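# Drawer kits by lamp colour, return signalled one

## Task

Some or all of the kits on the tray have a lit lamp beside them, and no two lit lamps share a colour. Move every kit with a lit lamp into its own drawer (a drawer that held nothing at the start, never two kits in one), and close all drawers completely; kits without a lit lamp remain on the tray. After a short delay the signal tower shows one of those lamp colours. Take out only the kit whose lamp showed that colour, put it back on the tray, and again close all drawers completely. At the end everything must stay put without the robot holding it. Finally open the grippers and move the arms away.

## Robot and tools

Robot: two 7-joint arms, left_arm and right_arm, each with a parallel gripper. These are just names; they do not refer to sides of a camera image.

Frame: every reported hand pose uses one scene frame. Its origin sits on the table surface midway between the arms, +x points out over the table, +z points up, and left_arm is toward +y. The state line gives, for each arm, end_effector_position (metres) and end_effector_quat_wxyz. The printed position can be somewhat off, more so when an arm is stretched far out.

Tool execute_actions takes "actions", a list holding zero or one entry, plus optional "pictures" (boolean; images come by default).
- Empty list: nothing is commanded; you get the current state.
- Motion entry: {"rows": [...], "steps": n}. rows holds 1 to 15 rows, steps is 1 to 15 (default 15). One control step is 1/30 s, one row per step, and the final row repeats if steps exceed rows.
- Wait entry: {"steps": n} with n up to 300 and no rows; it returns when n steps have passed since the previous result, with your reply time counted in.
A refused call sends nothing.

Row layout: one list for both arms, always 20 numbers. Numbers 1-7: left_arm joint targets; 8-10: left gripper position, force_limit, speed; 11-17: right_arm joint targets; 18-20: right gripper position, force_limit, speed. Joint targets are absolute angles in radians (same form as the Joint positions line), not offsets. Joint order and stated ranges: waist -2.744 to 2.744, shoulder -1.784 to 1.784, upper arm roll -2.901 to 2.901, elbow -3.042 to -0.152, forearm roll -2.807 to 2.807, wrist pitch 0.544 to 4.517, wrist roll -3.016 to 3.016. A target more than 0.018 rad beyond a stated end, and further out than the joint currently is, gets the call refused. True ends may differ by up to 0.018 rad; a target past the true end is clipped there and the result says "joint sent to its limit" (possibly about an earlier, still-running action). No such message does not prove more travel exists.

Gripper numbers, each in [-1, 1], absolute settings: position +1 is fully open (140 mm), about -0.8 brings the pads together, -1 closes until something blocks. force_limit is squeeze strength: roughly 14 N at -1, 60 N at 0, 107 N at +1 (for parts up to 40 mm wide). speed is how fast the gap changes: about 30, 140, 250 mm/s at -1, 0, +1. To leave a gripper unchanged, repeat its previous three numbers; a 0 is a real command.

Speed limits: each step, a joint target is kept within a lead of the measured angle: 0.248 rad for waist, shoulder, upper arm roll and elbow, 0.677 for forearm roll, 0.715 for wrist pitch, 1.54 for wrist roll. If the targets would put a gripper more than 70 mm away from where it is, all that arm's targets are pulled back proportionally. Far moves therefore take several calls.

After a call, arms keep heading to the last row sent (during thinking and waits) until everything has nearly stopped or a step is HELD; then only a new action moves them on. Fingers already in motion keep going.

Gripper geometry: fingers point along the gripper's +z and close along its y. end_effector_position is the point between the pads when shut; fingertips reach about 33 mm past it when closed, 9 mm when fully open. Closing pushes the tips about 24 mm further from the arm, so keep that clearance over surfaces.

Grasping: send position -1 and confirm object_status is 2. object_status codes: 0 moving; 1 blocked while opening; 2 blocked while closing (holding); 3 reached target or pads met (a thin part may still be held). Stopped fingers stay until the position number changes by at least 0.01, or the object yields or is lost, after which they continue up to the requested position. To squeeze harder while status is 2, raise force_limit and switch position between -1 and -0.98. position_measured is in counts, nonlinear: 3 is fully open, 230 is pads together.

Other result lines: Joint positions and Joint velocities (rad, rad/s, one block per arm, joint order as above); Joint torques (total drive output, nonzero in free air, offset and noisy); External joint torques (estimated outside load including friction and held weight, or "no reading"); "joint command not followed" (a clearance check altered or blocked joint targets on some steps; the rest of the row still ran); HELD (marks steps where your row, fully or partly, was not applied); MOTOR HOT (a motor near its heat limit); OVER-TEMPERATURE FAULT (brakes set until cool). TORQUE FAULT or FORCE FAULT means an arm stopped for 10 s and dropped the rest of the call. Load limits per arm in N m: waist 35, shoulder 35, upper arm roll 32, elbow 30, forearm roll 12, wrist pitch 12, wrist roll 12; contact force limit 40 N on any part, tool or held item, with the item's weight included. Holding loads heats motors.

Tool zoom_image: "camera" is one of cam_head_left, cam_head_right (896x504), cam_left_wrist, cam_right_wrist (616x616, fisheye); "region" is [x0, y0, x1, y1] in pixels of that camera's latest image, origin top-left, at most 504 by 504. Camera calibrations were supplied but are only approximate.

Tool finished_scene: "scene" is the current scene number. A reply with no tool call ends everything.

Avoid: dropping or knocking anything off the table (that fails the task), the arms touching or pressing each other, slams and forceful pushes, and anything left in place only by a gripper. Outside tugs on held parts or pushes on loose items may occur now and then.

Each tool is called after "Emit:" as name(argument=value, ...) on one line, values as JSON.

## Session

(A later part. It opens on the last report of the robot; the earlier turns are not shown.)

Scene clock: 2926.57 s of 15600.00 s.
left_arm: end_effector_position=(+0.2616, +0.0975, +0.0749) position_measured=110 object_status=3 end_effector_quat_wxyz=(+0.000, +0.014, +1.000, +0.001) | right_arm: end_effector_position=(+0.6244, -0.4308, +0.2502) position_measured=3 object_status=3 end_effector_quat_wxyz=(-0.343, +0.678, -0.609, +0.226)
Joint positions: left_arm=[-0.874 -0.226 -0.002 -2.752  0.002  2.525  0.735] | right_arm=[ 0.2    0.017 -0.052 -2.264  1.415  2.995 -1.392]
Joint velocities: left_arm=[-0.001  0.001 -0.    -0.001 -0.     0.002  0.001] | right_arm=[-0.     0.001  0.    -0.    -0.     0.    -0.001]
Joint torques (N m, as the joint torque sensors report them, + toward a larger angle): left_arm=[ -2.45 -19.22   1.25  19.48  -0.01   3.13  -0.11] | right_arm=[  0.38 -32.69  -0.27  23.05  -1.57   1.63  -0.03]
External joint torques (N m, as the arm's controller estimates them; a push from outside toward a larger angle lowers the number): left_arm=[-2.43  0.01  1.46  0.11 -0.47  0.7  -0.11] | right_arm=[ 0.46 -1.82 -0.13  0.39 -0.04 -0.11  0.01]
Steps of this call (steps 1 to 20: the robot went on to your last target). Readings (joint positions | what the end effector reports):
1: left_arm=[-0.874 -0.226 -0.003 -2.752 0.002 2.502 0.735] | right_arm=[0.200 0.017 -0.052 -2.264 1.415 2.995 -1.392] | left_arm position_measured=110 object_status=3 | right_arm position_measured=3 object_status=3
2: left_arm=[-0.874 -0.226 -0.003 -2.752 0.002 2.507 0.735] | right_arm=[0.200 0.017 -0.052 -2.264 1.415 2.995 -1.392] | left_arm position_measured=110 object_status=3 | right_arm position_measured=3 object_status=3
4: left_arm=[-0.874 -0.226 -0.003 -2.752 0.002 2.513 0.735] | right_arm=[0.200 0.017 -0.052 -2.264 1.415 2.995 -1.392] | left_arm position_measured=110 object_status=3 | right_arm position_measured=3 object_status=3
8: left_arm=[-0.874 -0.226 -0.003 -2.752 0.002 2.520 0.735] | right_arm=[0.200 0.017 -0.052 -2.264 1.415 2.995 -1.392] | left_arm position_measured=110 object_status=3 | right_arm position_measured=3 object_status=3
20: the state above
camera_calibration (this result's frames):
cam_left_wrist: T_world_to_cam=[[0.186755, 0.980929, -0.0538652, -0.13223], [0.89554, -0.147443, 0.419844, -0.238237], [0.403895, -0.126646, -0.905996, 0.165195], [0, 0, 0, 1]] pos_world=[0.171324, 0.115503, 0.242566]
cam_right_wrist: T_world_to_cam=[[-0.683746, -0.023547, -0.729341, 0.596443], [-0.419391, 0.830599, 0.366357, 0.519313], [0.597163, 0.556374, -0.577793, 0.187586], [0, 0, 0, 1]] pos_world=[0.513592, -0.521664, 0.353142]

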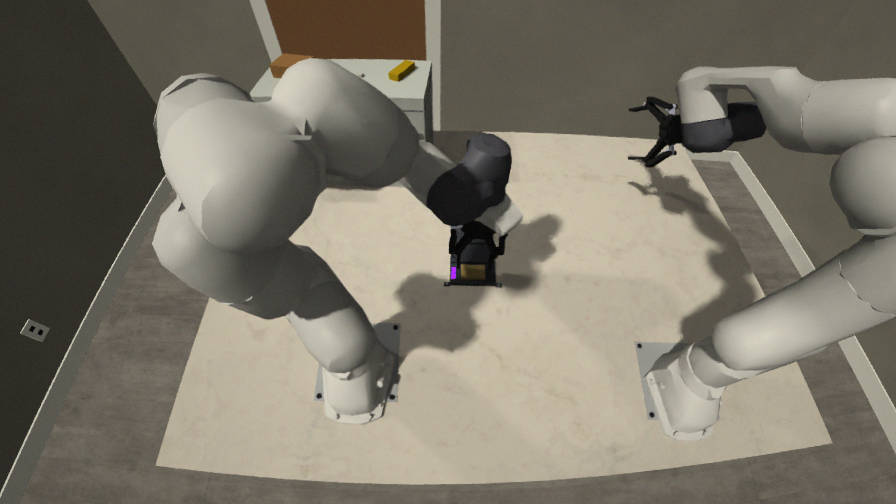

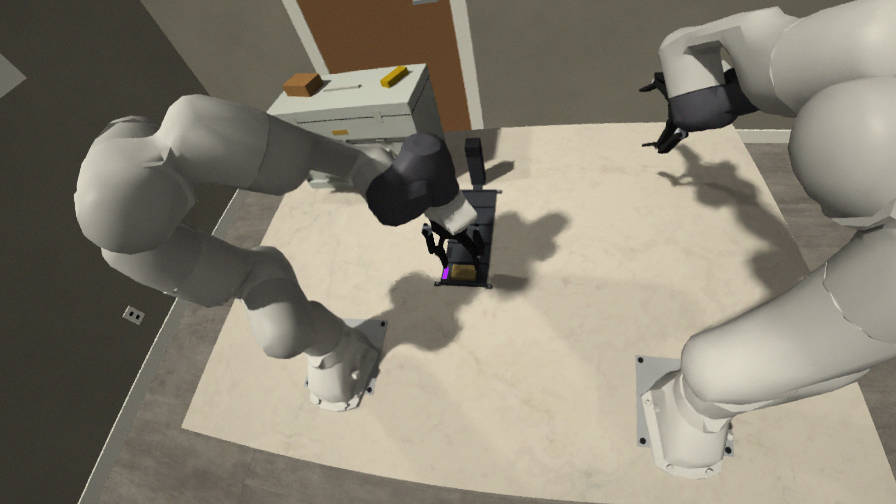

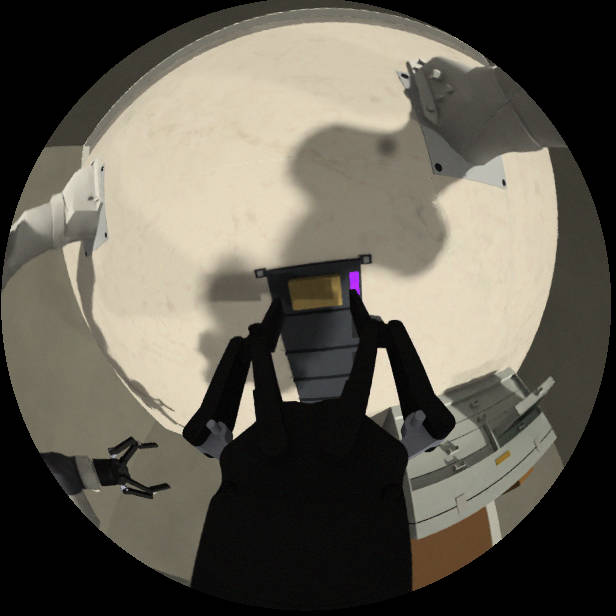

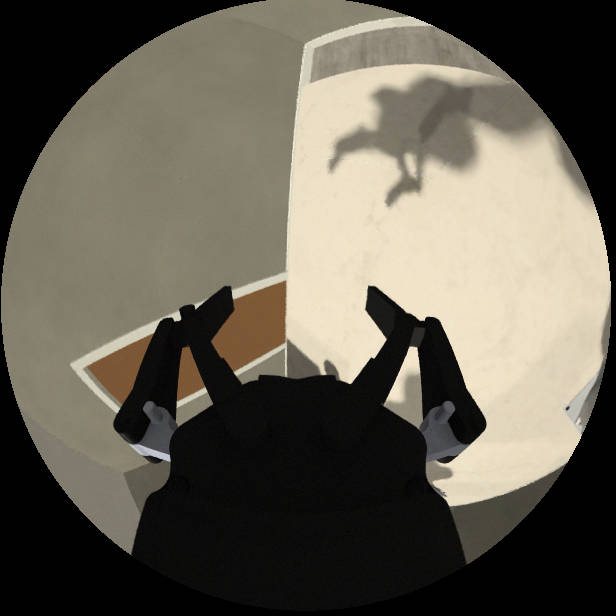

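Emit:
execute_actions(actions=[{"rows":[[-0.887,-0.226,0,-2.76,0,2.57,0.718,0.15,-0.3,-0.3,0.2,0.017,-0.05,-2.264,1.415,2.995,-1.392,1,0,0],[-0.887,-0.215,0,-2.763,0,2.59,0.718,0.15,-0.3,-0.3,0.2,0.017,-0.05,-2.264,1.415,2.995,-1.392,1,0,0],[-0.887,-0.203,0,-2.765,0,2.605,0.718,0.15,-0.3,-0.3,0.2,0.017,-0.05,-2.264,1.415,2.995,-1.392,1,0,0],[-0.887,-0.191,0,-2.767,0,2.62,0.718,0.15,-0.3,-0.3,0.2,0.017,-0.05,-2.264,1.415,2.995,-1.392,1,0,0],[-0.887,-0.179,0,-2.769,0,2.635,0.718,0.15,-0.3,-0.3,0.2,0.017,-0.05,-2.264,1.415,2.995,-1.392,1,0,0],[-0.887,-0.167,0,-2.771,0,2.648,0.718,0.15,-0.3,-0.3,0.2,0.017,-0.05,-2.264,1.415,2.995,-1.392,1,0,0],[-0.887,-0.155,0,-2.773,0,2.656,0.718,0.15,-0.3,-0.3,0.2,0.017,-0.05,-2.264,1.415,2.995,-1.392,1,0,0],[-0.887,-0.143,0,-2.775,0,2.656,0.718,0.15,-0.3,-0.3,0.2,0.017,-0.05,-2.264,1.415,2.995,-1.392,1,0,0],[-0.887,-0.134,0,-2.776,0,2.656,0.718,0.15,-0.3,-0.3,0.2,0.017,-0.05,-2.264,1.415,2.995,-1.392,1,0,0],[-0.887,-0.126,0,-2.777,0,2.656,0.718,0.15,-0.3,-0.3,0.2,0.017,-0.05,-2.264,1.415,2.995,-1.392,1,0,0]],"steps":15}], pictures=false)

Emit:
execute_actions(actions=[{"steps":12}], pictures=false)

Emit:
execute_actions(actions=[{"rows":[[-0.887,-0.126,0,-2.777,0,2.656,0.718,-0.3,-0.3,-0.7,0.2,0.017,-0.05,-2.264,1.415,2.995,-1.392,1,0,0]],"steps":15}], pictures=false)

Emit:
execute_actions(actions=[{"steps":8}], pictures=false)

Scene clock: 2941.63 s of 15600.00 s.
left_arm: end_effector_position=(+0.2554, +0.0991, +0.0385) position_measured=110 object_status=3 end_effector_quat_wxyz=(-0.002, +0.015, +1.000, +0.004) | right_arm: end_effector_position=(+0.6244, -0.4308, +0.2502) position_measured=3 object_status=3 end_effector_quat_wxyz=(-0.343, +0.678, -0.609, +0.226)
Joint positions: left_arm=[-0.884 -0.128 -0.002 -2.777  0.002  2.64   0.727] | right_arm=[ 0.2    0.017 -0.052 -2.264  1.415  2.995 -1.392]
Joint velocities: left_arm=[ 0.001  0.015 -0.001  0.002 -0.001  0.068 -0.006] | right_arm=[-0.     0.001 -0.    -0.001  0.     0.     0.001]
Joint torques (N m, as the joint torque sensors report them, + toward a larger angle): left_arm=[ -2.31 -20.65   1.66  17.06   0.07   3.15  -0.25] | right_arm=[  0.54 -32.76   0.02  23.17  -1.51   1.62   0.01]
External joint torques (N m, as the arm's controller estimates them; a push from outside toward a larger angle lowers the number): left_arm=[-2.32  0.89  1.76 -1.05 -0.3   0.68 -0.25] | right_arm=[ 0.6  -1.96  0.15  0.57  0.01 -0.11  0.05]
Steps of this call (steps 1 to 15: the robot went on to your last target; steps 16 to 90: nothing new was sent; then 11.57 s passed at rest; steps 91 to 105: all 15 steps of this action). Readings (joint positions | what the end effector reports):
91: left_arm=[-0.876 -0.226 -0.002 -2.754 0.002 2.532 0.734] | right_arm=[0.200 0.017 -0.052 -2.264 1.415 2.995 -1.392] | left_arm position_measured=110 object_status=3 | right_arm position_measured=3 object_status=3
92: left_arm=[-0.879 -0.225 -0.002 -2.756 0.002 2.542 0.733] | right_arm=[0.200 0.017 -0.052 -2.264 1.415 2.995 -1.392] | left_arm position_measured=110 object_status=3 | right_arm position_measured=3 object_status=3
94: left_arm=[-0.882 -0.213 -0.002 -2.759 0.002 2.564 0.731] | right_arm=[0.200 0.017 -0.052 -2.264 1.415 2.995 -1.392] | left_arm position_measured=110 object_status=3 | right_arm position_measured=3 object_status=3
98: left_arm=[-0.884 -0.170 -0.002 -2.768 0.002 2.609 0.729] | right_arm=[0.200 0.017 -0.052 -2.264 1.415 2.995 -1.392] | left_arm position_measured=110 object_status=3 | right_arm position_measured=3 object_status=3
105: the state above

Scene clock: 2942.03 s of 15600.00 s.
left_arm: end_effector_position=(+0.2575, +0.0965, +0.0393) position_measured=110 object_status=3 end_effector_quat_wxyz=(+0.001, +0.014, +1.000, -0.000) | right_arm: end_effector_position=(+0.6244, -0.4308, +0.2502) position_measured=3 object_status=3 end_effector_quat_wxyz=(-0.343, +0.678, -0.609, +0.226)
Joint positions: left_arm=[-0.884 -0.128 -0.002 -2.777  0.002  2.651  0.725] | right_arm=[ 0.2    0.017 -0.052 -2.264  1.415  2.995 -1.392]
Joint velocities: left_arm=[ 0.001  0.001  0.     0.001  0.001  0.006 -0.003] | right_arm=[ 0.     0.     0.    -0.001  0.    -0.001  0.   ]
Joint torques (N m, as the joint torque sensors report them, + toward a larger angle): left_arm=[ -2.41 -18.8    1.37  17.17  -0.01   3.16  -0.31] | right_arm=[  0.56 -32.96  -0.04  23.05  -1.54   1.68   0.04]
External joint torques (N m, as the arm's controller estimates them; a push from outside toward a larger angle lowers the number): left_arm=[-2.47  2.18  1.42 -0.48 -0.38  0.7  -0.31] | right_arm=[ 0.51 -2.02 -0.03  0.34 -0.01 -0.04  0.08]
Steps of this call (steps 1 to 12: the robot went on to your last target). Readings (joint positions | what the end effector reports):
1: left_arm=[-0.884 -0.128 -0.002 -2.777 0.002 2.642 0.726] | right_arm=[0.200 0.017 -0.052 -2.264 1.415 2.995 -1.392] | left_arm position_measured=110 object_status=3 | right_arm position_measured=3 object_status=3
2: left_arm=[-0.884 -0.128 -0.002 -2.777 0.002 2.644 0.726] | right_arm=[0.200 0.017 -0.052 -2.264 1.415 2.995 -1.392] | left_arm position_measured=110 object_status=3 | right_arm position_measured=3 object_status=3
4: left_arm=[-0.884 -0.128 -0.002 -2.777 0.002 2.647 0.726] | right_arm=[0.200 0.017 -0.052 -2.264 1.415 2.995 -1.392] | left_arm position_measured=110 object_status=3 | right_arm position_measured=3 object_status=3
8: left_arm=[-0.884 -0.128 -0.002 -2.777 0.002 2.649 0.726] | right_arm=[0.200 0.017 -0.052 -2.264 1.415 2.995 -1.392] | left_arm position_measured=110 object_status=3 | right_arm position_measured=3 object_status=3
12: the state above

Scene clock: 2942.53 s of 15600.00 s.
left_arm: end_effector_position=(+0.2577, +0.0963, +0.0397) position_measured=132 object_status=2 end_effector_quat_wxyz=(+0.001, +0.014, +1.000, -0.001) | right_arm: end_effector_position=(+0.6244, -0.4308, +0.2502) position_measured=3 object_status=3 end_effector_quat_wxyz=(-0.343, +0.678, -0.609, +0.226)
Joint positions: left_arm=[-0.884 -0.129 -0.002 -2.777  0.002  2.651  0.725] | right_arm=[ 0.2    0.017 -0.052 -2.264  1.415  2.995 -1.392]
Joint velocities: left_arm=[-0.001  0.001 -0.001 -0.001 -0.     0.001 -0.001] | right_arm=[-0.001  0.     0.001  0.    -0.001  0.    -0.   ]
Joint torques (N m, as the joint torque sensors report them, + toward a larger angle): left_arm=[ -2.41 -18.61   1.68  17.1    0.07   3.49  -0.18] | right_arm=[  0.5  -32.7   -0.33  22.74  -1.57   1.63   0.04]
External joint torques (N m, as the arm's controller estimates them; a push from outside toward a larger angle lowers the number): left_arm=[-2.39  2.26  1.81 -0.54 -0.31  1.03 -0.18] | right_arm=[ 0.4  -1.83 -0.37  0.05 -0.03 -0.08  0.08]
Steps of this call (steps 1 to 15: all 15 steps of this action). Readings (joint positions | what the end effector reports):
1: left_arm=[-0.884 -0.128 -0.002 -2.777 0.002 2.651 0.725] | right_arm=[0.200 0.017 -0.052 -2.264 1.415 2.995 -1.392] | left_arm position_measured=110 object_status=0 | right_arm position_measured=3 object_status=3
2: left_arm=[-0.884 -0.128 -0.002 -2.777 0.002 2.651 0.725] | right_arm=[0.200 0.017 -0.052 -2.264 1.415 2.995 -1.392] | left_arm position_measured=113 object_status=0 | right_arm position_measured=3 object_status=3
4: left_arm=[-0.884 -0.128 -0.002 -2.777 0.002 2.651 0.725] | right_arm=[0.200 0.017 -0.052 -2.264 1.415 2.995 -1.392] | left_arm position_measured=119 object_status=0 | right_arm position_measured=3 object_status=3
8: left_arm=[-0.884 -0.129 -0.002 -2.777 0.002 2.651 0.725] | right_arm=[0.200 0.017 -0.052 -2.264 1.415 2.995 -1.392] | left_arm position_measured=132 object_status=0 | right_arm position_measured=3 object_status=3
15: the state above

Scene clock: 2942.80 s of 15600.00 s.
left_arm: end_effector_position=(+0.2577, +0.0963, +0.0397) position_measured=132 object_status=2 end_effector_quat_wxyz=(+0.001, +0.014, +1.000, -0.001) | right_arm: end_effector_position=(+0.6244, -0.4308, +0.2502) position_measured=3 object_status=3 end_effector_quat_wxyz=(-0.343, +0.678, -0.609, +0.226)
Joint positions: left_arm=[-0.884 -0.129 -0.002 -2.777  0.002  2.651  0.725] | right_arm=[ 0.2    0.017 -0.052 -2.264  1.415  2.995 -1.392]
Joint velocities: left_arm=[ 0.001  0.    -0.001  0.    -0.    -0.     0.   ] | right_arm=[ 0.001  0.001  0.     0.     0.    -0.     0.001]
Joint torques (N m, as the joint torque sensors report them, + toward a larger angle): left_arm=[ -2.17 -18.86   1.65  16.44   0.02   3.36  -0.22] | right_arm=[ -0.22 -32.65  -0.34  22.82  -1.56   1.62   0.05]
External joint torques (N m, as the arm's controller estimates them; a push from outside toward a larger angle lowers the number): left_arm=[-2.2   2.05  1.73 -1.17 -0.35  0.91 -0.22] | right_arm=[-0.2  -1.79 -0.26  0.18 -0.03 -0.11  0.09]
Steps of this call (steps 1 to 8: the robot went on to your last target). Readings (joint positions | what the end effector reports):
1: left_arm=[-0.884 -0.129 -0.002 -2.777 0.002 2.651 0.725] | right_arm=[0.200 0.017 -0.052 -2.264 1.415 2.995 -1.392] | left_arm position_measured=132 object_status=2 | right_arm position_measured=3 object_status=3
2: left_arm=[-0.884 -0.129 -0.002 -2.777 0.002 2.651 0.725] | right_arm=[0.200 0.017 -0.052 -2.264 1.415 2.995 -1.392] | left_arm position_measured=132 object_status=2 | right_arm position_measured=3 object_status=3
4: left_arm=[-0.884 -0.129 -0.002 -2.777 0.002 2.651 0.725] | right_arm=[0.200 0.017 -0.052 -2.264 1.415 2.995 -1.392] | left_arm position_measured=132 object_status=2 | right_arm position_measured=3 object_status=3
8: the state above

Emit:
execute_actions(actions=[{"rows":[[-0.887,-0.14,0,-2.775,0,2.61,0.718,-0.3,-0.3,-0.7,0.2,0.017,-0.05,-2.264,1.415,2.995,-1.392,1,0,0],[-0.887,-0.155,0,-2.773,0,2.59,0.718,-0.3,-0.3,-0.7,0.2,0.017,-0.05,-2.264,1.415,2.995,-1.392,1,0,0],[-0.887,-0.175,0,-2.77,0,2.56,0.718,-0.3,-0.3,-0.7,0.2,0.017,-0.05,-2.264,1.415,2.995,-1.392,1,0,0],[-0.887,-0.2,0,-2.765,0,2.52,0.718,-0.3,-0.3,-0.7,0.2,0.017,-0.05,-2.264,1.415,2.995,-1.392,1,0,0],[-0.887,-0.23,0,-2.76,0,2.47,0.718,-0.3,-0.3,-0.7,0.2,0.017,-0.05,-2.264,1.415,2.995,-1.392,1,0,0],[-0.887,-0.27,0,-2.74,0,2.4,0.718,-0.3,-0.3,-0.7,0.2,0.017,-0.05,-2.264,1.415,2.995,-1.392,1,0,0],[-0.887,-0.31,0,-2.715,0,2.33,0.8,-0.3,-0.3,-0.7,0.2,0.017,-0.05,-2.264,1.415,2.995,-1.392,1,0,0],[-0.887,-0.35,0,-2.69,0,2.26,0.9,-0.3,-0.3,-0.7,0.2,0.017,-0.05,-2.264,1.415,2.995,-1.392,1,0,0],[-0.887,-0.39,0,-2.66,0,2.19,1.1,-0.3,-0.3,-0.7,0.2,0.017,-0.05,-2.264,1.415,2.995,-1.392,1,0,0],[-0.887,-0.43,0,-2.63,0,2.12,1.3,-0.3,-0.3,-0.7,0.2,0.017,-0.05,-2.264,1.415,2.995,-1.392,1,0,0],[-0.85,-0.47,0,-2.6,0,2.05,1.5,-0.3,-0.3,-0.7,0.2,0.017,-0.05,-2.264,1.415,2.995,-1.392,1,0,0],[-0.8,-0.47,0,-2.54,0,1.99,1.7,-0.3,-0.3,-0.7,0.2,0.017,-0.05,-2.264,1.415,2.995,-1.392,1,0,0],[-0.74,-0.47,0,-2.48,0,1.94,1.9,-0.3,-0.3,-0.7,0.2,0.017,-0.05,-2.264,1.415,2.995,-1.392,1,0,0],[-0.68,-0.4685,0,-2.43,0,1.92,2.05,-0.3,-0.3,-0.7,0.2,0.017,-0.05,-2.264,1.415,2.995,-1.392,1,0,0],[0.393,-0.4685,0,-2.387,0,1.92,2.05,-0.3,-0.3,-0.7,0.2,0.017,-0.05,-2.264,1.415,2.995,-1.392,1,0,0]],"steps":15}], pictures=false)

Emit:
execute_actions(actions=[{"steps":35}], pictures=false)

Emit:
execute_actions(actions=[{"rows":[[0.393,-0.41,0,-2.325,0,1.915,2.05,-0.3,-0.3,-0.7,0.2,0.017,-0.05,-2.264,1.415,2.995,-1.392,1,0,0],[0.393,-0.35,0,-2.262,0,1.915,2.05,-0.3,-0.3,-0.7,0.2,0.017,-0.05,-2.264,1.415,2.995,-1.392,1,0,0],[0.393,-0.29,0,-2.2,0,1.91,2.05,-0.3,-0.3,-0.7,0.2,0.017,-0.05,-2.264,1.415,2.995,-1.392,1,0,0],[0.393,-0.23,0,-2.138,0,1.91,2.05,-0.3,-0.3,-0.7,0.2,0.017,-0.05,-2.264,1.415,2.995,-1.392,1,0,0],[0.393,-0.17,0,-2.075,0,1.91,2.05,-0.3,-0.3,-0.7,0.2,0.017,-0.05,-2.264,1.415,2.995,-1.392,1,0,0],[0.393,-0.11,0,-2.013,0,1.905,2.05,-0.3,-0.3,-0.7,0.2,0.017,-0.05,-2.264,1.415,2.995,-1.392,1,0,0],[0.393,-0.05,0,-1.951,0,1.905,2.05,-0.3,-0.3,-0.7,0.2,0.017,-0.05,-2.264,1.415,2.995,-1.392,1,0,0],[0.393,0.01,0,-1.889,0,1.905,2.05,-0.3,-0.3,-0.7,0.2,0.017,-0.05,-2.264,1.415,2.995,-1.392,1,0,0],[0.393,0.07,0,-1.826,0,1.905,2.05,-0.3,-0.3,-0.7,0.2,0.017,-0.05,-2.264,1.415,2.995,-1.392,1,0,0],[0.393,0.11,0,-1.79,0,1.905,2.05,-0.3,-0.3,-0.7,0.2,0.017,-0.05,-2.264,1.415,2.995,-1.392,1,0,0],[0.393,0.137,0,-1.764,0,1.905,2.05,-0.3,-0.3,-0.7,0.2,0.017,-0.05,-2.264,1.415,2.995,-1.392,1,0,0]],"steps":15}], pictures=false)

Emit:
execute_actions(actions=[{"steps":15}])

Scene clock: 2986.67 s of 15600.00 s.
left_arm: end_effector_position=(+0.3234, +0.0975, +0.2340) position_measured=133 object_status=2 end_effector_quat_wxyz=(+0.037, +0.181, +0.983, -0.021) | right_arm: end_effector_position=(+0.6244, -0.4308, +0.2502) position_measured=3 object_status=3 end_effector_quat_wxyz=(-0.343, +0.678, -0.609, +0.226)
Joint positions: left_arm=[-0.76  -0.449 -0.009 -2.514  0.002  2.151  1.181] | right_arm=[ 0.2    0.017 -0.052 -2.264  1.415  2.995 -1.392]
Joint velocities: left_arm=[ 1.207 -0.208  0.038  0.922 -0.001 -0.617  1.53 ] | right_arm=[-0.001  0.001 -0.    -0.     0.001  0.     0.   ]
Joint torques (N m, as the joint torque sensors report them, + toward a larger angle): left_arm=[ 0.02 -9.49  1.83 13.01  0.68 -0.08  0.74] | right_arm=[  0.02 -32.71  -0.26  23.48  -1.59   1.62   0.02]
External joint torques (N m, as the arm's controller estimates them; a push from outside toward a larger angle lowers the number): left_arm=[ 1.44 -1.34  0.51  0.75  0.01 -0.64  0.75] | right_arm=[ 0.   -1.85 -0.22  0.82 -0.06 -0.1   0.06]
Steps of this call (steps 1 to 15: the robot went on to your last target; steps 16 to 90: nothing new was sent; then 40.37 s passed at rest; steps 91 to 105: all 15 steps of this action). Readings (joint positions | what the end effector reports):
91: left_arm=[-0.884 -0.131 -0.002 -2.776 0.002 2.645 0.725] | right_arm=[0.200 0.017 -0.052 -2.264 1.415 2.995 -1.392] | left_arm position_measured=132 object_status=2 | right_arm position_measured=3 object_status=3
92: left_arm=[-0.884 -0.136 -0.002 -2.776 0.002 2.636 0.725] | right_arm=[0.200 0.017 -0.052 -2.264 1.415 2.995 -1.392] | left_arm position_measured=133 object_status=2 | right_arm position_measured=3 object_status=3
94: left_arm=[-0.884 -0.159 -0.002 -2.775 0.002 2.605 0.725] | right_arm=[0.200 0.017 -0.052 -2.264 1.415 2.995 -1.392] | left_arm position_measured=133 object_status=2 | right_arm position_measured=3 object_status=3
98: left_arm=[-0.884 -0.265 -0.002 -2.739 0.002 2.464 0.747] | right_arm=[0.200 0.017 -0.052 -2.264 1.415 2.995 -1.392] | left_arm position_measured=133 object_status=2 | right_arm position_measured=3 object_status=3
105: the state above

Scene clock: 2987.83 s of 15600.00 s.
left_arm: end_effector_position=(+0.3854, +0.5523, +0.2784) position_measured=133 object_status=2 end_effector_quat_wxyz=(+0.000, +0.012, +1.000, -0.000) | right_arm: end_effector_position=(+0.6244, -0.4308, +0.2502) position_measured=3 object_status=3 end_effector_quat_wxyz=(-0.343, +0.678, -0.609, +0.226)
Joint positions: left_arm=[ 0.39  -0.465  0.003 -2.39   0.     1.924  2.001] | right_arm=[ 0.2    0.017 -0.052 -2.264  1.415  2.995 -1.392]
Joint velocities: left_arm=[ 0.002 -0.    -0.002  0.001  0.001 -0.008  0.14 ] | right_arm=[ 0.     0.002  0.    -0.001 -0.001  0.    -0.001]
Joint torques (N m, as the joint torque sensors report them, + toward a larger angle): left_arm=[  1.31 -16.96  -1.58  25.47   0.89   2.03   0.51] | right_arm=[  0.06 -33.01   0.02  23.46  -1.54   1.64   0.05]
External joint torques (N m, as the arm's controller estimates them; a push from outside toward a larger angle lowers the number): left_arm=[ 1.3  -1.11 -1.13  1.09  0.09 -0.4   0.51] | right_arm=[ 0.15 -2.31  0.17  0.92 -0.03 -0.09  0.09]
Steps of this call (steps 1 to 35: the robot went on to your last target). Readings (joint positions | what the end effector reports):
1: left_arm=[-0.715 -0.454 -0.008 -2.486 0.002 2.129 1.233] | right_arm=[0.200 0.017 -0.052 -2.264 1.415 2.995 -1.392] | left_arm position_measured=133 object_status=2 | right_arm position_measured=3 object_status=3
2: left_arm=[-0.669 -0.459 -0.008 -2.464 0.002 2.108 1.283] | right_arm=[0.200 0.017 -0.052 -2.264 1.415 2.995 -1.392] | left_arm position_measured=133 object_status=2 | right_arm position_measured=3 object_status=3
4: left_arm=[-0.574 -0.464 -0.006 -2.432 0.001 2.073 1.376] | right_arm=[0.200 0.017 -0.052 -2.264 1.415 2.995 -1.392] | left_arm position_measured=133 object_status=2 | right_arm position_measured=3 object_status=3
8: left_arm=[-0.377 -0.465 -0.003 -2.404 0.001 2.019 1.532] | right_arm=[0.200 0.017 -0.052 -2.264 1.415 2.995 -1.392] | left_arm position_measured=133 object_status=2 | right_arm position_measured=3 object_status=3
35: the state above

Scene clock: 2988.33 s of 15600.00 s.
left_arm: end_effector_position=(+0.5582, +0.6270, +0.2626) position_measured=133 object_status=2 end_effector_quat_wxyz=(-0.005, +0.029, +1.000, -0.002) | right_arm: end_effector_position=(+0.6244, -0.4308, +0.2502) position_measured=3 object_status=3 end_effector_quat_wxyz=(-0.343, +0.678, -0.609, +0.226)
Joint positions: left_arm=[ 0.39   0.131  0.002 -1.788  0.     1.909  2.035] | right_arm=[ 0.2    0.017 -0.052 -2.264  1.415  2.995 -1.392]
Joint velocities: left_arm=[-0.     0.231  0.001  0.183 -0.001 -0.017  0.025] | right_arm=[-0.001 -0.     0.    -0.001  0.    -0.001 -0.   ]
Joint torques (N m, as the joint torque sensors report them, + toward a larger angle): left_arm=[  0.28 -44.69  -1.19  29.06   0.94   2.15   0.42] | right_arm=[  0.23 -32.89  -0.39  22.97  -1.53   1.65   0.01]
External joint torques (N m, as the arm's controller estimates them; a push from outside toward a larger angle lowers the number): left_arm=[ 0.13  0.37 -1.49  1.46  0.09 -0.48  0.42] | right_arm=[ 0.34 -1.99 -0.23  0.3   0.   -0.09  0.06]
Steps of this call (steps 1 to 15: all 15 steps of this action). Readings (joint positions | what the end effector reports):
1: left_arm=[0.390 -0.454 0.003 -2.375 0.000 1.921 2.006] | right_arm=[0.200 0.017 -0.052 -2.264 1.415 2.995 -1.392] | left_arm position_measured=133 object_status=2 | right_arm position_measured=3 object_status=3
2: left_arm=[0.390 -0.426 0.003 -2.342 0.000 1.918 2.010] | right_arm=[0.200 0.017 -0.052 -2.264 1.415 2.995 -1.392] | left_arm position_measured=133 object_status=2 | right_arm position_measured=3 object_status=3
4: left_arm=[0.390 -0.341 0.003 -2.246 0.000 1.915 2.016] | right_arm=[0.200 0.017 -0.052 -2.264 1.415 2.995 -1.392] | left_arm position_measured=133 object_status=2 | right_arm position_measured=3 object_status=3
8: left_arm=[0.390 -0.119 0.003 -2.013 0.000 1.910 2.026] | right_arm=[0.200 0.017 -0.052 -2.264 1.415 2.995 -1.392] | left_arm position_measured=133 object_status=2 | right_arm position_measured=3 object_status=3
15: the state above

Scene clock: 2988.83 s of 15600.00 s.
left_arm: end_effector_position=(+0.5646, +0.6297, +0.2678) position_measured=133 object_status=2 end_effector_quat_wxyz=(+0.001, +0.032, +0.999, +0.001) | right_arm: end_effector_position=(+0.6244, -0.4308, +0.2502) position_measured=3 object_status=3 end_effector_quat_wxyz=(-0.343, +0.678, -0.609, +0.226)
Joint positions: left_arm=[ 0.39   0.139  0.002 -1.767  0.     1.908  2.042] | right_arm=[ 0.2    0.017 -0.052 -2.264  1.415  2.995 -1.392]
Joint velocities: left_arm=[ 0.     0.001  0.     0.001 -0.    -0.001  0.007] | right_arm=[-0.     0.001  0.001  0.     0.001  0.001  0.   ]
Joint torques (N m, as the joint torque sensors report them, + toward a larger angle): left_arm=[  1.65 -37.82  -1.05  25.53   0.93   2.03   0.41] | right_arm=[  0.13 -32.66   0.25  22.91  -1.54   1.63   0.06]
External joint torques (N m, as the arm's controller estimates them; a push from outside toward a larger angle lowers the number): left_arm=[ 1.69 -1.01 -1.16  1.19  0.12 -0.4   0.41] | right_arm=[ 0.19 -1.87  0.36  0.27 -0.01 -0.1   0.11]
Steps of this call (steps 1 to 15: the robot went on to your last target). Readings (joint positions | what the end effector reports):
1: left_arm=[0.390 0.137 0.002 -1.783 0.000 1.909 2.036] | right_arm=[0.200 0.017 -0.052 -2.264 1.415 2.995 -1.392] | left_arm position_measured=133 object_status=2 | right_arm position_measured=3 object_status=3
2: left_arm=[0.390 0.139 0.002 -1.779 0.000 1.908 2.037] | right_arm=[0.200 0.017 -0.052 -2.264 1.415 2.995 -1.392] | left_arm position_measured=133 object_status=2 | right_arm position_measured=3 object_status=3
4: left_arm=[0.390 0.139 0.002 -1.772 0.000 1.908 2.038] | right_arm=[0.200 0.017 -0.052 -2.264 1.415 2.995 -1.392] | left_arm position_measured=133 object_status=2 | right_arm position_measured=3 object_status=3
8: left_arm=[0.390 0.139 0.002 -1.767 0.000 1.908 2.040] | right_arm=[0.200 0.017 -0.052 -2.264 1.415 2.995 -1.392] | left_arm position_measured=133 object_status=2 | right_arm position_measured=3 object_status=3
15: the state above
camera_calibration (this result's frames):
cam_left_wrist: T_world_to_cam=[[0.221856, 0.973581, -0.0540336, -0.715694], [0.889292, -0.179298, 0.420729, -0.48876], [0.399925, -0.141393, -0.905576, 0.296352], [0, 0, 0, 1]] pos_world=[0.474912, 0.651054, 0.435333]
cam_right_wrist: T_world_to_cam=[[-0.683745, -0.0235472, -0.729341, 0.596443], [-0.419391, 0.830599, 0.366356, 0.519313], [0.597163, 0.556374, -0.577793, 0.187586], [0, 0, 0, 1]] pos_world=[0.513592, -0.521664, 0.353142]

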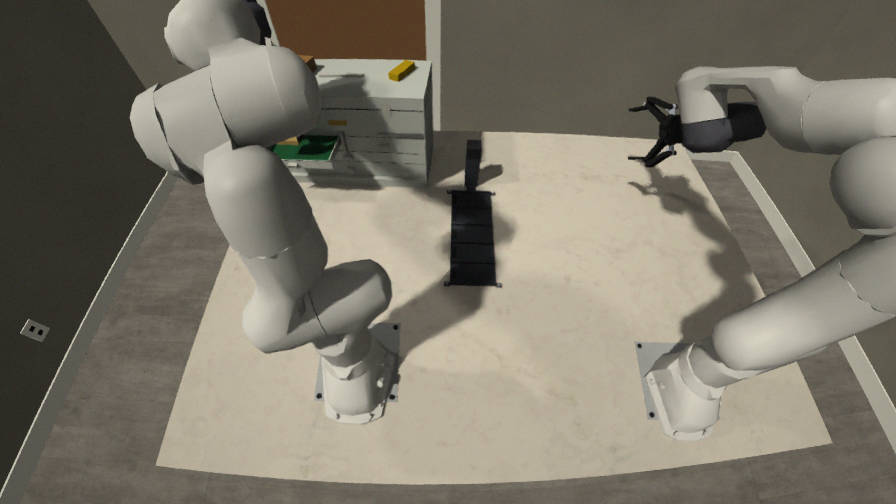

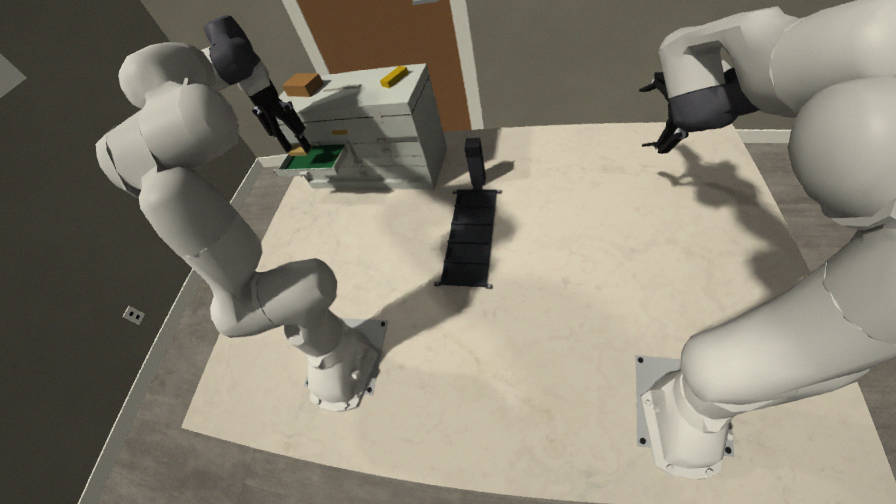

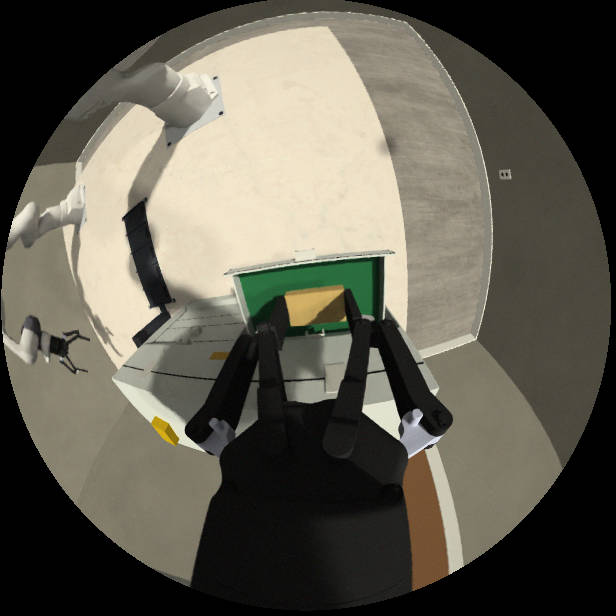

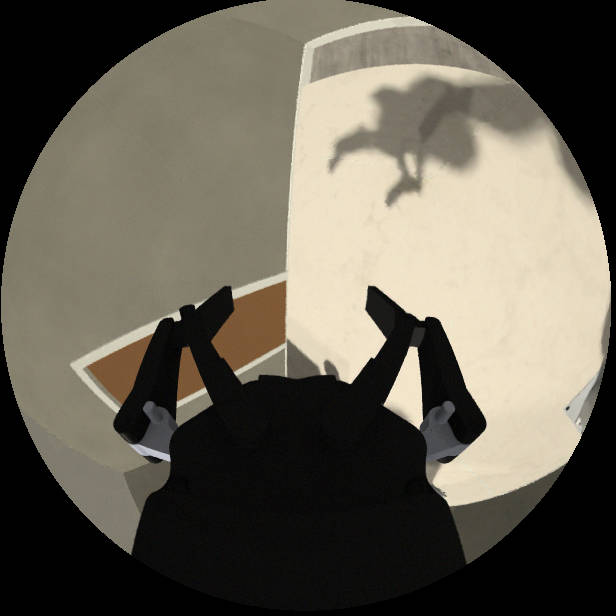

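Emit:
execute_actions(actions=[{"rows":[[0.393,0.14,0,-1.774,0,1.95,2.05,-0.3,-0.3,-0.7,0.2,0.017,-0.05,-2.264,1.415,2.995,-1.392,1,0,0],[0.393,0.144,0,-1.784,0,1.965,2.05,-0.3,-0.3,-0.7,0.2,0.017,-0.05,-2.264,1.415,2.995,-1.392,1,0,0],[0.393,0.147,0,-1.795,0,1.98,2.05,-0.3,-0.3,-0.7,0.2,0.017,-0.05,-2.264,1.415,2.995,-1.392,1,0,0],[0.393,0.151,0,-1.805,0,1.995,2.05,-0.3,-0.3,-0.7,0.2,0.017,-0.05,-2.264,1.415,2.995,-1.392,1,0,0],[0.393,0.155,0,-1.816,0,2.01,2.05,-0.3,-0.3,-0.7,0.2,0.017,-0.05,-2.264,1.415,2.995,-1.392,1,0,0],[0.393,0.159,0,-1.825,0,2.022,2.05,-0.3,-0.3,-0.7,0.2,0.017,-0.05,-2.264,1.415,2.995,-1.392,1,0,0],[0.393,0.162,0,-1.834,0,2.034,2.05,-0.3,-0.3,-0.7,0.2,0.017,-0.05,-2.264,1.415,2.995,-1.392,1,0,0],[0.393,0.166,0,-1.843,0,2.04,2.05,-0.3,-0.3,-0.7,0.2,0.017,-0.05,-2.264,1.415,2.995,-1.392,1,0,0],[0.393,0.17,0,-1.852,0,2.04,2.05,-0.3,-0.3,-0.7,0.2,0.017,-0.05,-2.264,1.415,2.995,-1.392,1,0,0],[0.393,0.173,0,-1.86,0,2.04,2.05,-0.3,-0.3,-0.7,0.2,0.017,-0.05,-2.264,1.415,2.995,-1.392,1,0,0]],"steps":15}], pictures=false)

Emit:
execute_actions(actions=[{"steps":12}], pictures=false)

Emit:
execute_actions(actions=[{"rows":[[0.393,0.1765,0,-1.867,0,2.05,2.05,-0.3,-0.3,-0.7,0.2,0.017,-0.05,-2.264,1.415,2.995,-1.392,1,0,0]],"steps":15}], pictures=false)

Scene clock: 3012.87 s of 15600.00 s.
left_arm: end_effector_position=(+0.5607, +0.6280, +0.2108) position_measured=133 object_status=2 end_effector_quat_wxyz=(-0.007, +0.033, +0.999, -0.003) | right_arm: end_effector_position=(+0.6244, -0.4308, +0.2502) position_measured=3 object_status=3 end_effector_quat_wxyz=(-0.343, +0.678, -0.609, +0.226)
Joint positions: left_arm=[ 0.39   0.176  0.002 -1.861  0.     2.021  2.043] | right_arm=[ 0.2    0.017 -0.052 -2.264  1.415  2.995 -1.392]
Joint velocities: left_arm=[ 0.002 -0.     0.    -0.019 -0.001  0.071  0.   ] | right_arm=[ 0.     0.002  0.001 -0.001 -0.    -0.     0.001]
Joint torques (N m, as the joint torque sensors report them, + toward a larger angle): left_arm=[  0.76 -40.17  -1.16  24.23   0.86   3.64   0.45] | right_arm=[  0.05 -32.62  -0.5   23.16  -1.56   1.63   0.03]
External joint torques (N m, as the arm's controller estimates them; a push from outside toward a larger angle lowers the number): left_arm=[ 0.7  -0.01 -1.4  -1.23  0.07  1.05  0.45] | right_arm=[ 0.03 -1.94 -0.47  0.64 -0.04 -0.08  0.07]
Steps of this call (steps 1 to 15: the robot went on to your last target; steps 16 to 90: nothing new was sent; then 20.53 s passed at rest; steps 91 to 105: all 15 steps of this action). Readings (joint positions | what the end effector reports):
91: left_arm=[0.390 0.139 0.002 -1.768 0.000 1.914 2.043] | right_arm=[0.200 0.017 -0.052 -2.264 1.415 2.995 -1.392] | left_arm position_measured=133 object_status=2 | right_arm position_measured=3 object_status=3
92: left_arm=[0.390 0.139 0.002 -1.772 0.000 1.922 2.043] | right_arm=[0.200 0.017 -0.052 -2.264 1.415 2.995 -1.392] | left_arm position_measured=133 object_status=2 | right_arm position_measured=3 object_status=3
94: left_arm=[0.390 0.141 0.002 -1.785 0.000 1.943 2.043] | right_arm=[0.200 0.017 -0.052 -2.264 1.415 2.995 -1.392] | left_arm position_measured=133 object_status=2 | right_arm position_measured=3 object_status=3
98: left_arm=[0.390 0.155 0.002 -1.822 0.000 1.987 2.043] | right_arm=[0.200 0.017 -0.052 -2.264 1.415 2.995 -1.392] | left_arm position_measured=133 object_status=2 | right_arm position_measured=3 object_status=3
105: the state above

Scene clock: 3013.27 s of 15600.00 s.
left_arm: end_effector_position=(+0.5642, +0.6296, +0.2118) position_measured=133 object_status=2 end_effector_quat_wxyz=(-0.002, +0.033, +0.999, -0.000) | right_arm: end_effector_position=(+0.6244, -0.4308, +0.2502) position_measured=3 object_status=3 end_effector_quat_wxyz=(-0.343, +0.678, -0.609, +0.226)
Joint positions: left_arm=[ 0.39   0.176  0.002 -1.861  0.     2.034  2.043] | right_arm=[ 0.2    0.017 -0.052 -2.264  1.415  2.995 -1.392]
Joint velocities: left_arm=[ 0.    -0.    -0.     0.001 -0.     0.007  0.001] | right_arm=[-0.     0.001 -0.    -0.001  0.     0.001 -0.   ]
Joint torques (N m, as the joint torque sensors report them, + toward a larger angle): left_arm=[  1.2  -40.4   -0.67  23.57   0.85   3.17   0.36] | right_arm=[ -0.2  -32.98   0.45  23.25  -1.53   1.6    0.02]
External joint torques (N m, as the arm's controller estimates them; a push from outside toward a larger angle lowers the number): left_arm=[ 1.17 -2.61 -0.89 -0.44  0.09  0.76  0.35] | right_arm=[-0.35 -2.11  0.37  0.59  0.01 -0.11  0.06]
Steps of this call (steps 1 to 12: the robot went on to your last target). Readings (joint positions | what the end effector reports):
1: left_arm=[0.390 0.176 0.002 -1.861 0.000 2.024 2.043] | right_arm=[0.200 0.017 -0.052 -2.264 1.415 2.995 -1.392] | left_arm position_measured=133 object_status=2 | right_arm position_measured=3 object_status=3
2: left_arm=[0.390 0.176 0.002 -1.861 0.000 2.026 2.043] | right_arm=[0.200 0.017 -0.052 -2.264 1.415 2.995 -1.392] | left_arm position_measured=133 object_status=2 | right_arm position_measured=3 object_status=3
4: left_arm=[0.390 0.176 0.002 -1.861 0.000 2.029 2.043] | right_arm=[0.200 0.017 -0.052 -2.264 1.415 2.995 -1.392] | left_arm position_measured=133 object_status=2 | right_arm position_measured=3 object_status=3
8: left_arm=[0.390 0.176 0.002 -1.861 0.000 2.032 2.043] | right_arm=[0.200 0.017 -0.052 -2.264 1.415 2.995 -1.392] | left_arm position_measured=133 object_status=2 | right_arm position_measured=3 object_status=3
12: the state above

Scene clock: 3013.77 s of 15600.00 s.
left_arm: end_effector_position=(+0.5651, +0.6299, +0.2100) position_measured=133 object_status=2 end_effector_quat_wxyz=(+0.000, +0.033, +0.999, +0.001) | right_arm: end_effector_position=(+0.6244, -0.4308, +0.2502) position_measured=3 object_status=3 end_effector_quat_wxyz=(-0.343, +0.678, -0.609, +0.226)
Joint positions: left_arm=[ 0.391  0.176  0.002 -1.867  0.     2.044  2.043] | right_arm=[ 0.2    0.017 -0.052 -2.264  1.415  2.995 -1.392]
Joint velocities: left_arm=[ 0.    -0.001 -0.001  0.001  0.     0.004  0.001] | right_arm=[ 0.     0.    -0.     0.     0.001 -0.     0.001]
Joint torques (N m, as the joint torque sensors report them, + toward a larger angle): left_arm=[  0.65 -37.53  -1.41  22.87   0.93   3.27   0.45] | right_arm=[  0.09 -32.57  -0.15  23.09  -1.53   1.67  -0.02]
External joint torques (N m, as the arm's controller estimates them; a push from outside toward a larger angle lowers the number): left_arm=[ 0.68  0.23 -1.57 -1.11  0.17  0.85  0.45] | right_arm=[ 0.11 -1.63 -0.07  0.37  0.01 -0.06  0.02]
Steps of this call (steps 1 to 15: all 15 steps of this action). Readings (joint positions | what the end effector reports):
1: left_arm=[0.390 0.176 0.002 -1.862 0.000 2.036 2.043] | right_arm=[0.200 0.017 -0.052 -2.264 1.415 2.995 -1.392] | left_arm position_measured=133 object_status=2 | right_arm position_measured=3 object_status=3
2: left_arm=[0.390 0.176 0.002 -1.863 0.000 2.037 2.043] | right_arm=[0.200 0.017 -0.052 -2.264 1.415 2.995 -1.392] | left_arm position_measured=133 object_status=2 | right_arm position_measured=3 object_status=3
4: left_arm=[0.390 0.176 0.002 -1.866 0.000 2.040 2.043] | right_arm=[0.200 0.017 -0.052 -2.264 1.415 2.995 -1.392] | left_arm position_measured=133 object_status=2 | right_arm position_measured=3 object_status=3
8: left_arm=[0.390 0.176 0.002 -1.867 0.000 2.042 2.043] | right_arm=[0.200 0.017 -0.052 -2.264 1.415 2.995 -1.392] | left_arm position_measured=133 object_status=2 | right_arm position_measured=3 object_status=3
15: the state above

Emit:
execute_actions(actions=[{"rows":[[0.393,0.18,0,-1.872,0,2.058,2.05,-0.3,-0.3,-0.7,0.2,0.017,-0.05,-2.264,1.415,2.995,-1.392,1,0,0]],"steps":15}], pictures=false)

Scene clock: 3019.93 s of 15600.00 s.
left_arm: end_effector_position=(+0.5657, +0.6302, +0.2076) position_measured=133 object_status=2 end_effector_quat_wxyz=(+0.001, +0.033, +0.999, +0.001) | right_arm: end_effector_position=(+0.6244, -0.4308, +0.2502) position_measured=3 object_status=3 end_effector_quat_wxyz=(-0.343, +0.678, -0.609, +0.226)
Joint positions: left_arm=[ 0.391  0.179  0.002 -1.87   0.     2.052  2.044] | right_arm=[ 0.2    0.017 -0.052 -2.264  1.415  2.995 -1.392]
Joint velocities: left_arm=[ 0.001  0.     0.001  0.001 -0.002  0.002  0.   ] | right_arm=[ 0.001 -0.001 -0.001  0.001 -0.001  0.     0.   ]
Joint torques (N m, as the joint torque sensors report them, + toward a larger angle): left_arm=[  0.99 -36.46  -1.29  22.63   0.92   3.39   0.38] | right_arm=[  0.14 -33.08  -0.14  22.97  -1.54   1.65   0.02]
External joint torques (N m, as the arm's controller estimates them; a push from outside toward a larger angle lowers the number): left_arm=[ 0.96  1.22 -1.51 -1.29  0.16  0.96  0.38] | right_arm=[ 0.13 -2.1  -0.09  0.22  0.   -0.08  0.07]
Steps of this call (steps 1 to 15: the robot went on to your last target; steps 16 to 90: nothing new was sent; then 2.67 s passed at rest; steps 91 to 105: all 15 steps of this action). Readings (joint positions | what the end effector reports):
91: left_arm=[0.391 0.176 0.002 -1.868 0.000 2.046 2.043] | right_arm=[0.200 0.017 -0.052 -2.264 1.415 2.995 -1.392] | left_arm position_measured=133 object_status=2 | right_arm position_measured=3 object_status=3
92: left_arm=[0.391 0.177 0.002 -1.869 0.000 2.048 2.043] | right_arm=[0.200 0.017 -0.052 -2.264 1.415 2.995 -1.392] | left_arm position_measured=133 object_status=2 | right_arm position_measured=3 object_status=3
94: left_arm=[0.391 0.178 0.002 -1.870 0.000 2.049 2.043] | right_arm=[0.200 0.017 -0.052 -2.264 1.415 2.995 -1.392] | left_arm position_measured=133 object_status=2 | right_arm position_measured=3 object_status=3
98: left_arm=[0.391 0.179 0.002 -1.870 0.000 2.051 2.043] | right_arm=[0.200 0.017 -0.052 -2.264 1.415 2.995 -1.392] | left_arm position_measured=133 object_status=2 | right_arm position_measured=3 object_status=3
105: the state above

Emit:
execute_actions(actions=[{"rows":[[0.393,0.183,0,-1.877,0,2.065,2.05,-0.3,-0.3,-0.7,0.2,0.017,-0.05,-2.264,1.415,2.995,-1.392,1,0,0]],"steps":15}], pictures=false)

Scene clock: 3027.07 s of 15600.00 s.
left_arm: end_effector_position=(+0.5667, +0.6306, +0.2072) position_measured=133 object_status=2 end_effector_quat_wxyz=(+0.003, +0.033, +0.999, +0.002) | right_arm: end_effector_position=(+0.6244, -0.4308, +0.2502) position_measured=3 object_status=3 end_effector_quat_wxyz=(-0.343, +0.678, -0.609, +0.226)
Joint positions: left_arm=[ 0.391  0.179  0.002 -1.873  0.     2.059  2.044] | right_arm=[ 0.2    0.017 -0.052 -2.264  1.415  2.995 -1.392]
Joint velocities: left_arm=[-0.001  0.    -0.     0.001  0.002  0.002  0.002] | right_arm=[-0.    -0.     0.001 -0.     0.001 -0.     0.001]
Joint torques (N m, as the joint torque sensors report them, + toward a larger angle): left_arm=[  1.06 -33.82  -0.26  20.67   0.95   3.51   0.4 ] | right_arm=[  0.39 -32.44  -0.05  23.16  -1.52   1.66   0.04]
External joint torques (N m, as the arm's controller estimates them; a push from outside toward a larger angle lowers the number): left_arm=[ 1.28  3.94 -0.24 -3.29  0.2   1.07  0.4 ] | right_arm=[ 0.42 -1.57  0.04  0.52  0.01 -0.06  0.08]
Steps of this call (steps 1 to 15: the robot went on to your last target; steps 16 to 90: nothing new was sent; then 3.63 s passed at rest; steps 91 to 105: all 15 steps of this action). Readings (joint positions | what the end effector reports):
91: left_arm=[0.391 0.179 0.002 -1.871 0.000 2.054 2.044] | right_arm=[0.200 0.017 -0.052 -2.264 1.415 2.995 -1.392] | left_arm position_measured=133 object_status=2 | right_arm position_measured=3 object_status=3
92: left_arm=[0.391 0.179 0.002 -1.872 0.000 2.055 2.044] | right_arm=[0.200 0.017 -0.052 -2.264 1.415 2.995 -1.392] | left_arm position_measured=133 object_status=2 | right_arm position_measured=3 object_status=3
94: left_arm=[0.391 0.179 0.002 -1.872 0.000 2.056 2.044] | right_arm=[0.200 0.017 -0.052 -2.264 1.415 2.995 -1.392] | left_arm position_measured=133 object_status=2 | right_arm position_measured=3 object_status=3
98: left_arm=[0.391 0.179 0.002 -1.872 0.000 2.058 2.044] | right_arm=[0.200 0.017 -0.052 -2.264 1.415 2.995 -1.392] | left_arm position_measured=133 object_status=2 | right_arm position_measured=3 object_status=3
105: the state above


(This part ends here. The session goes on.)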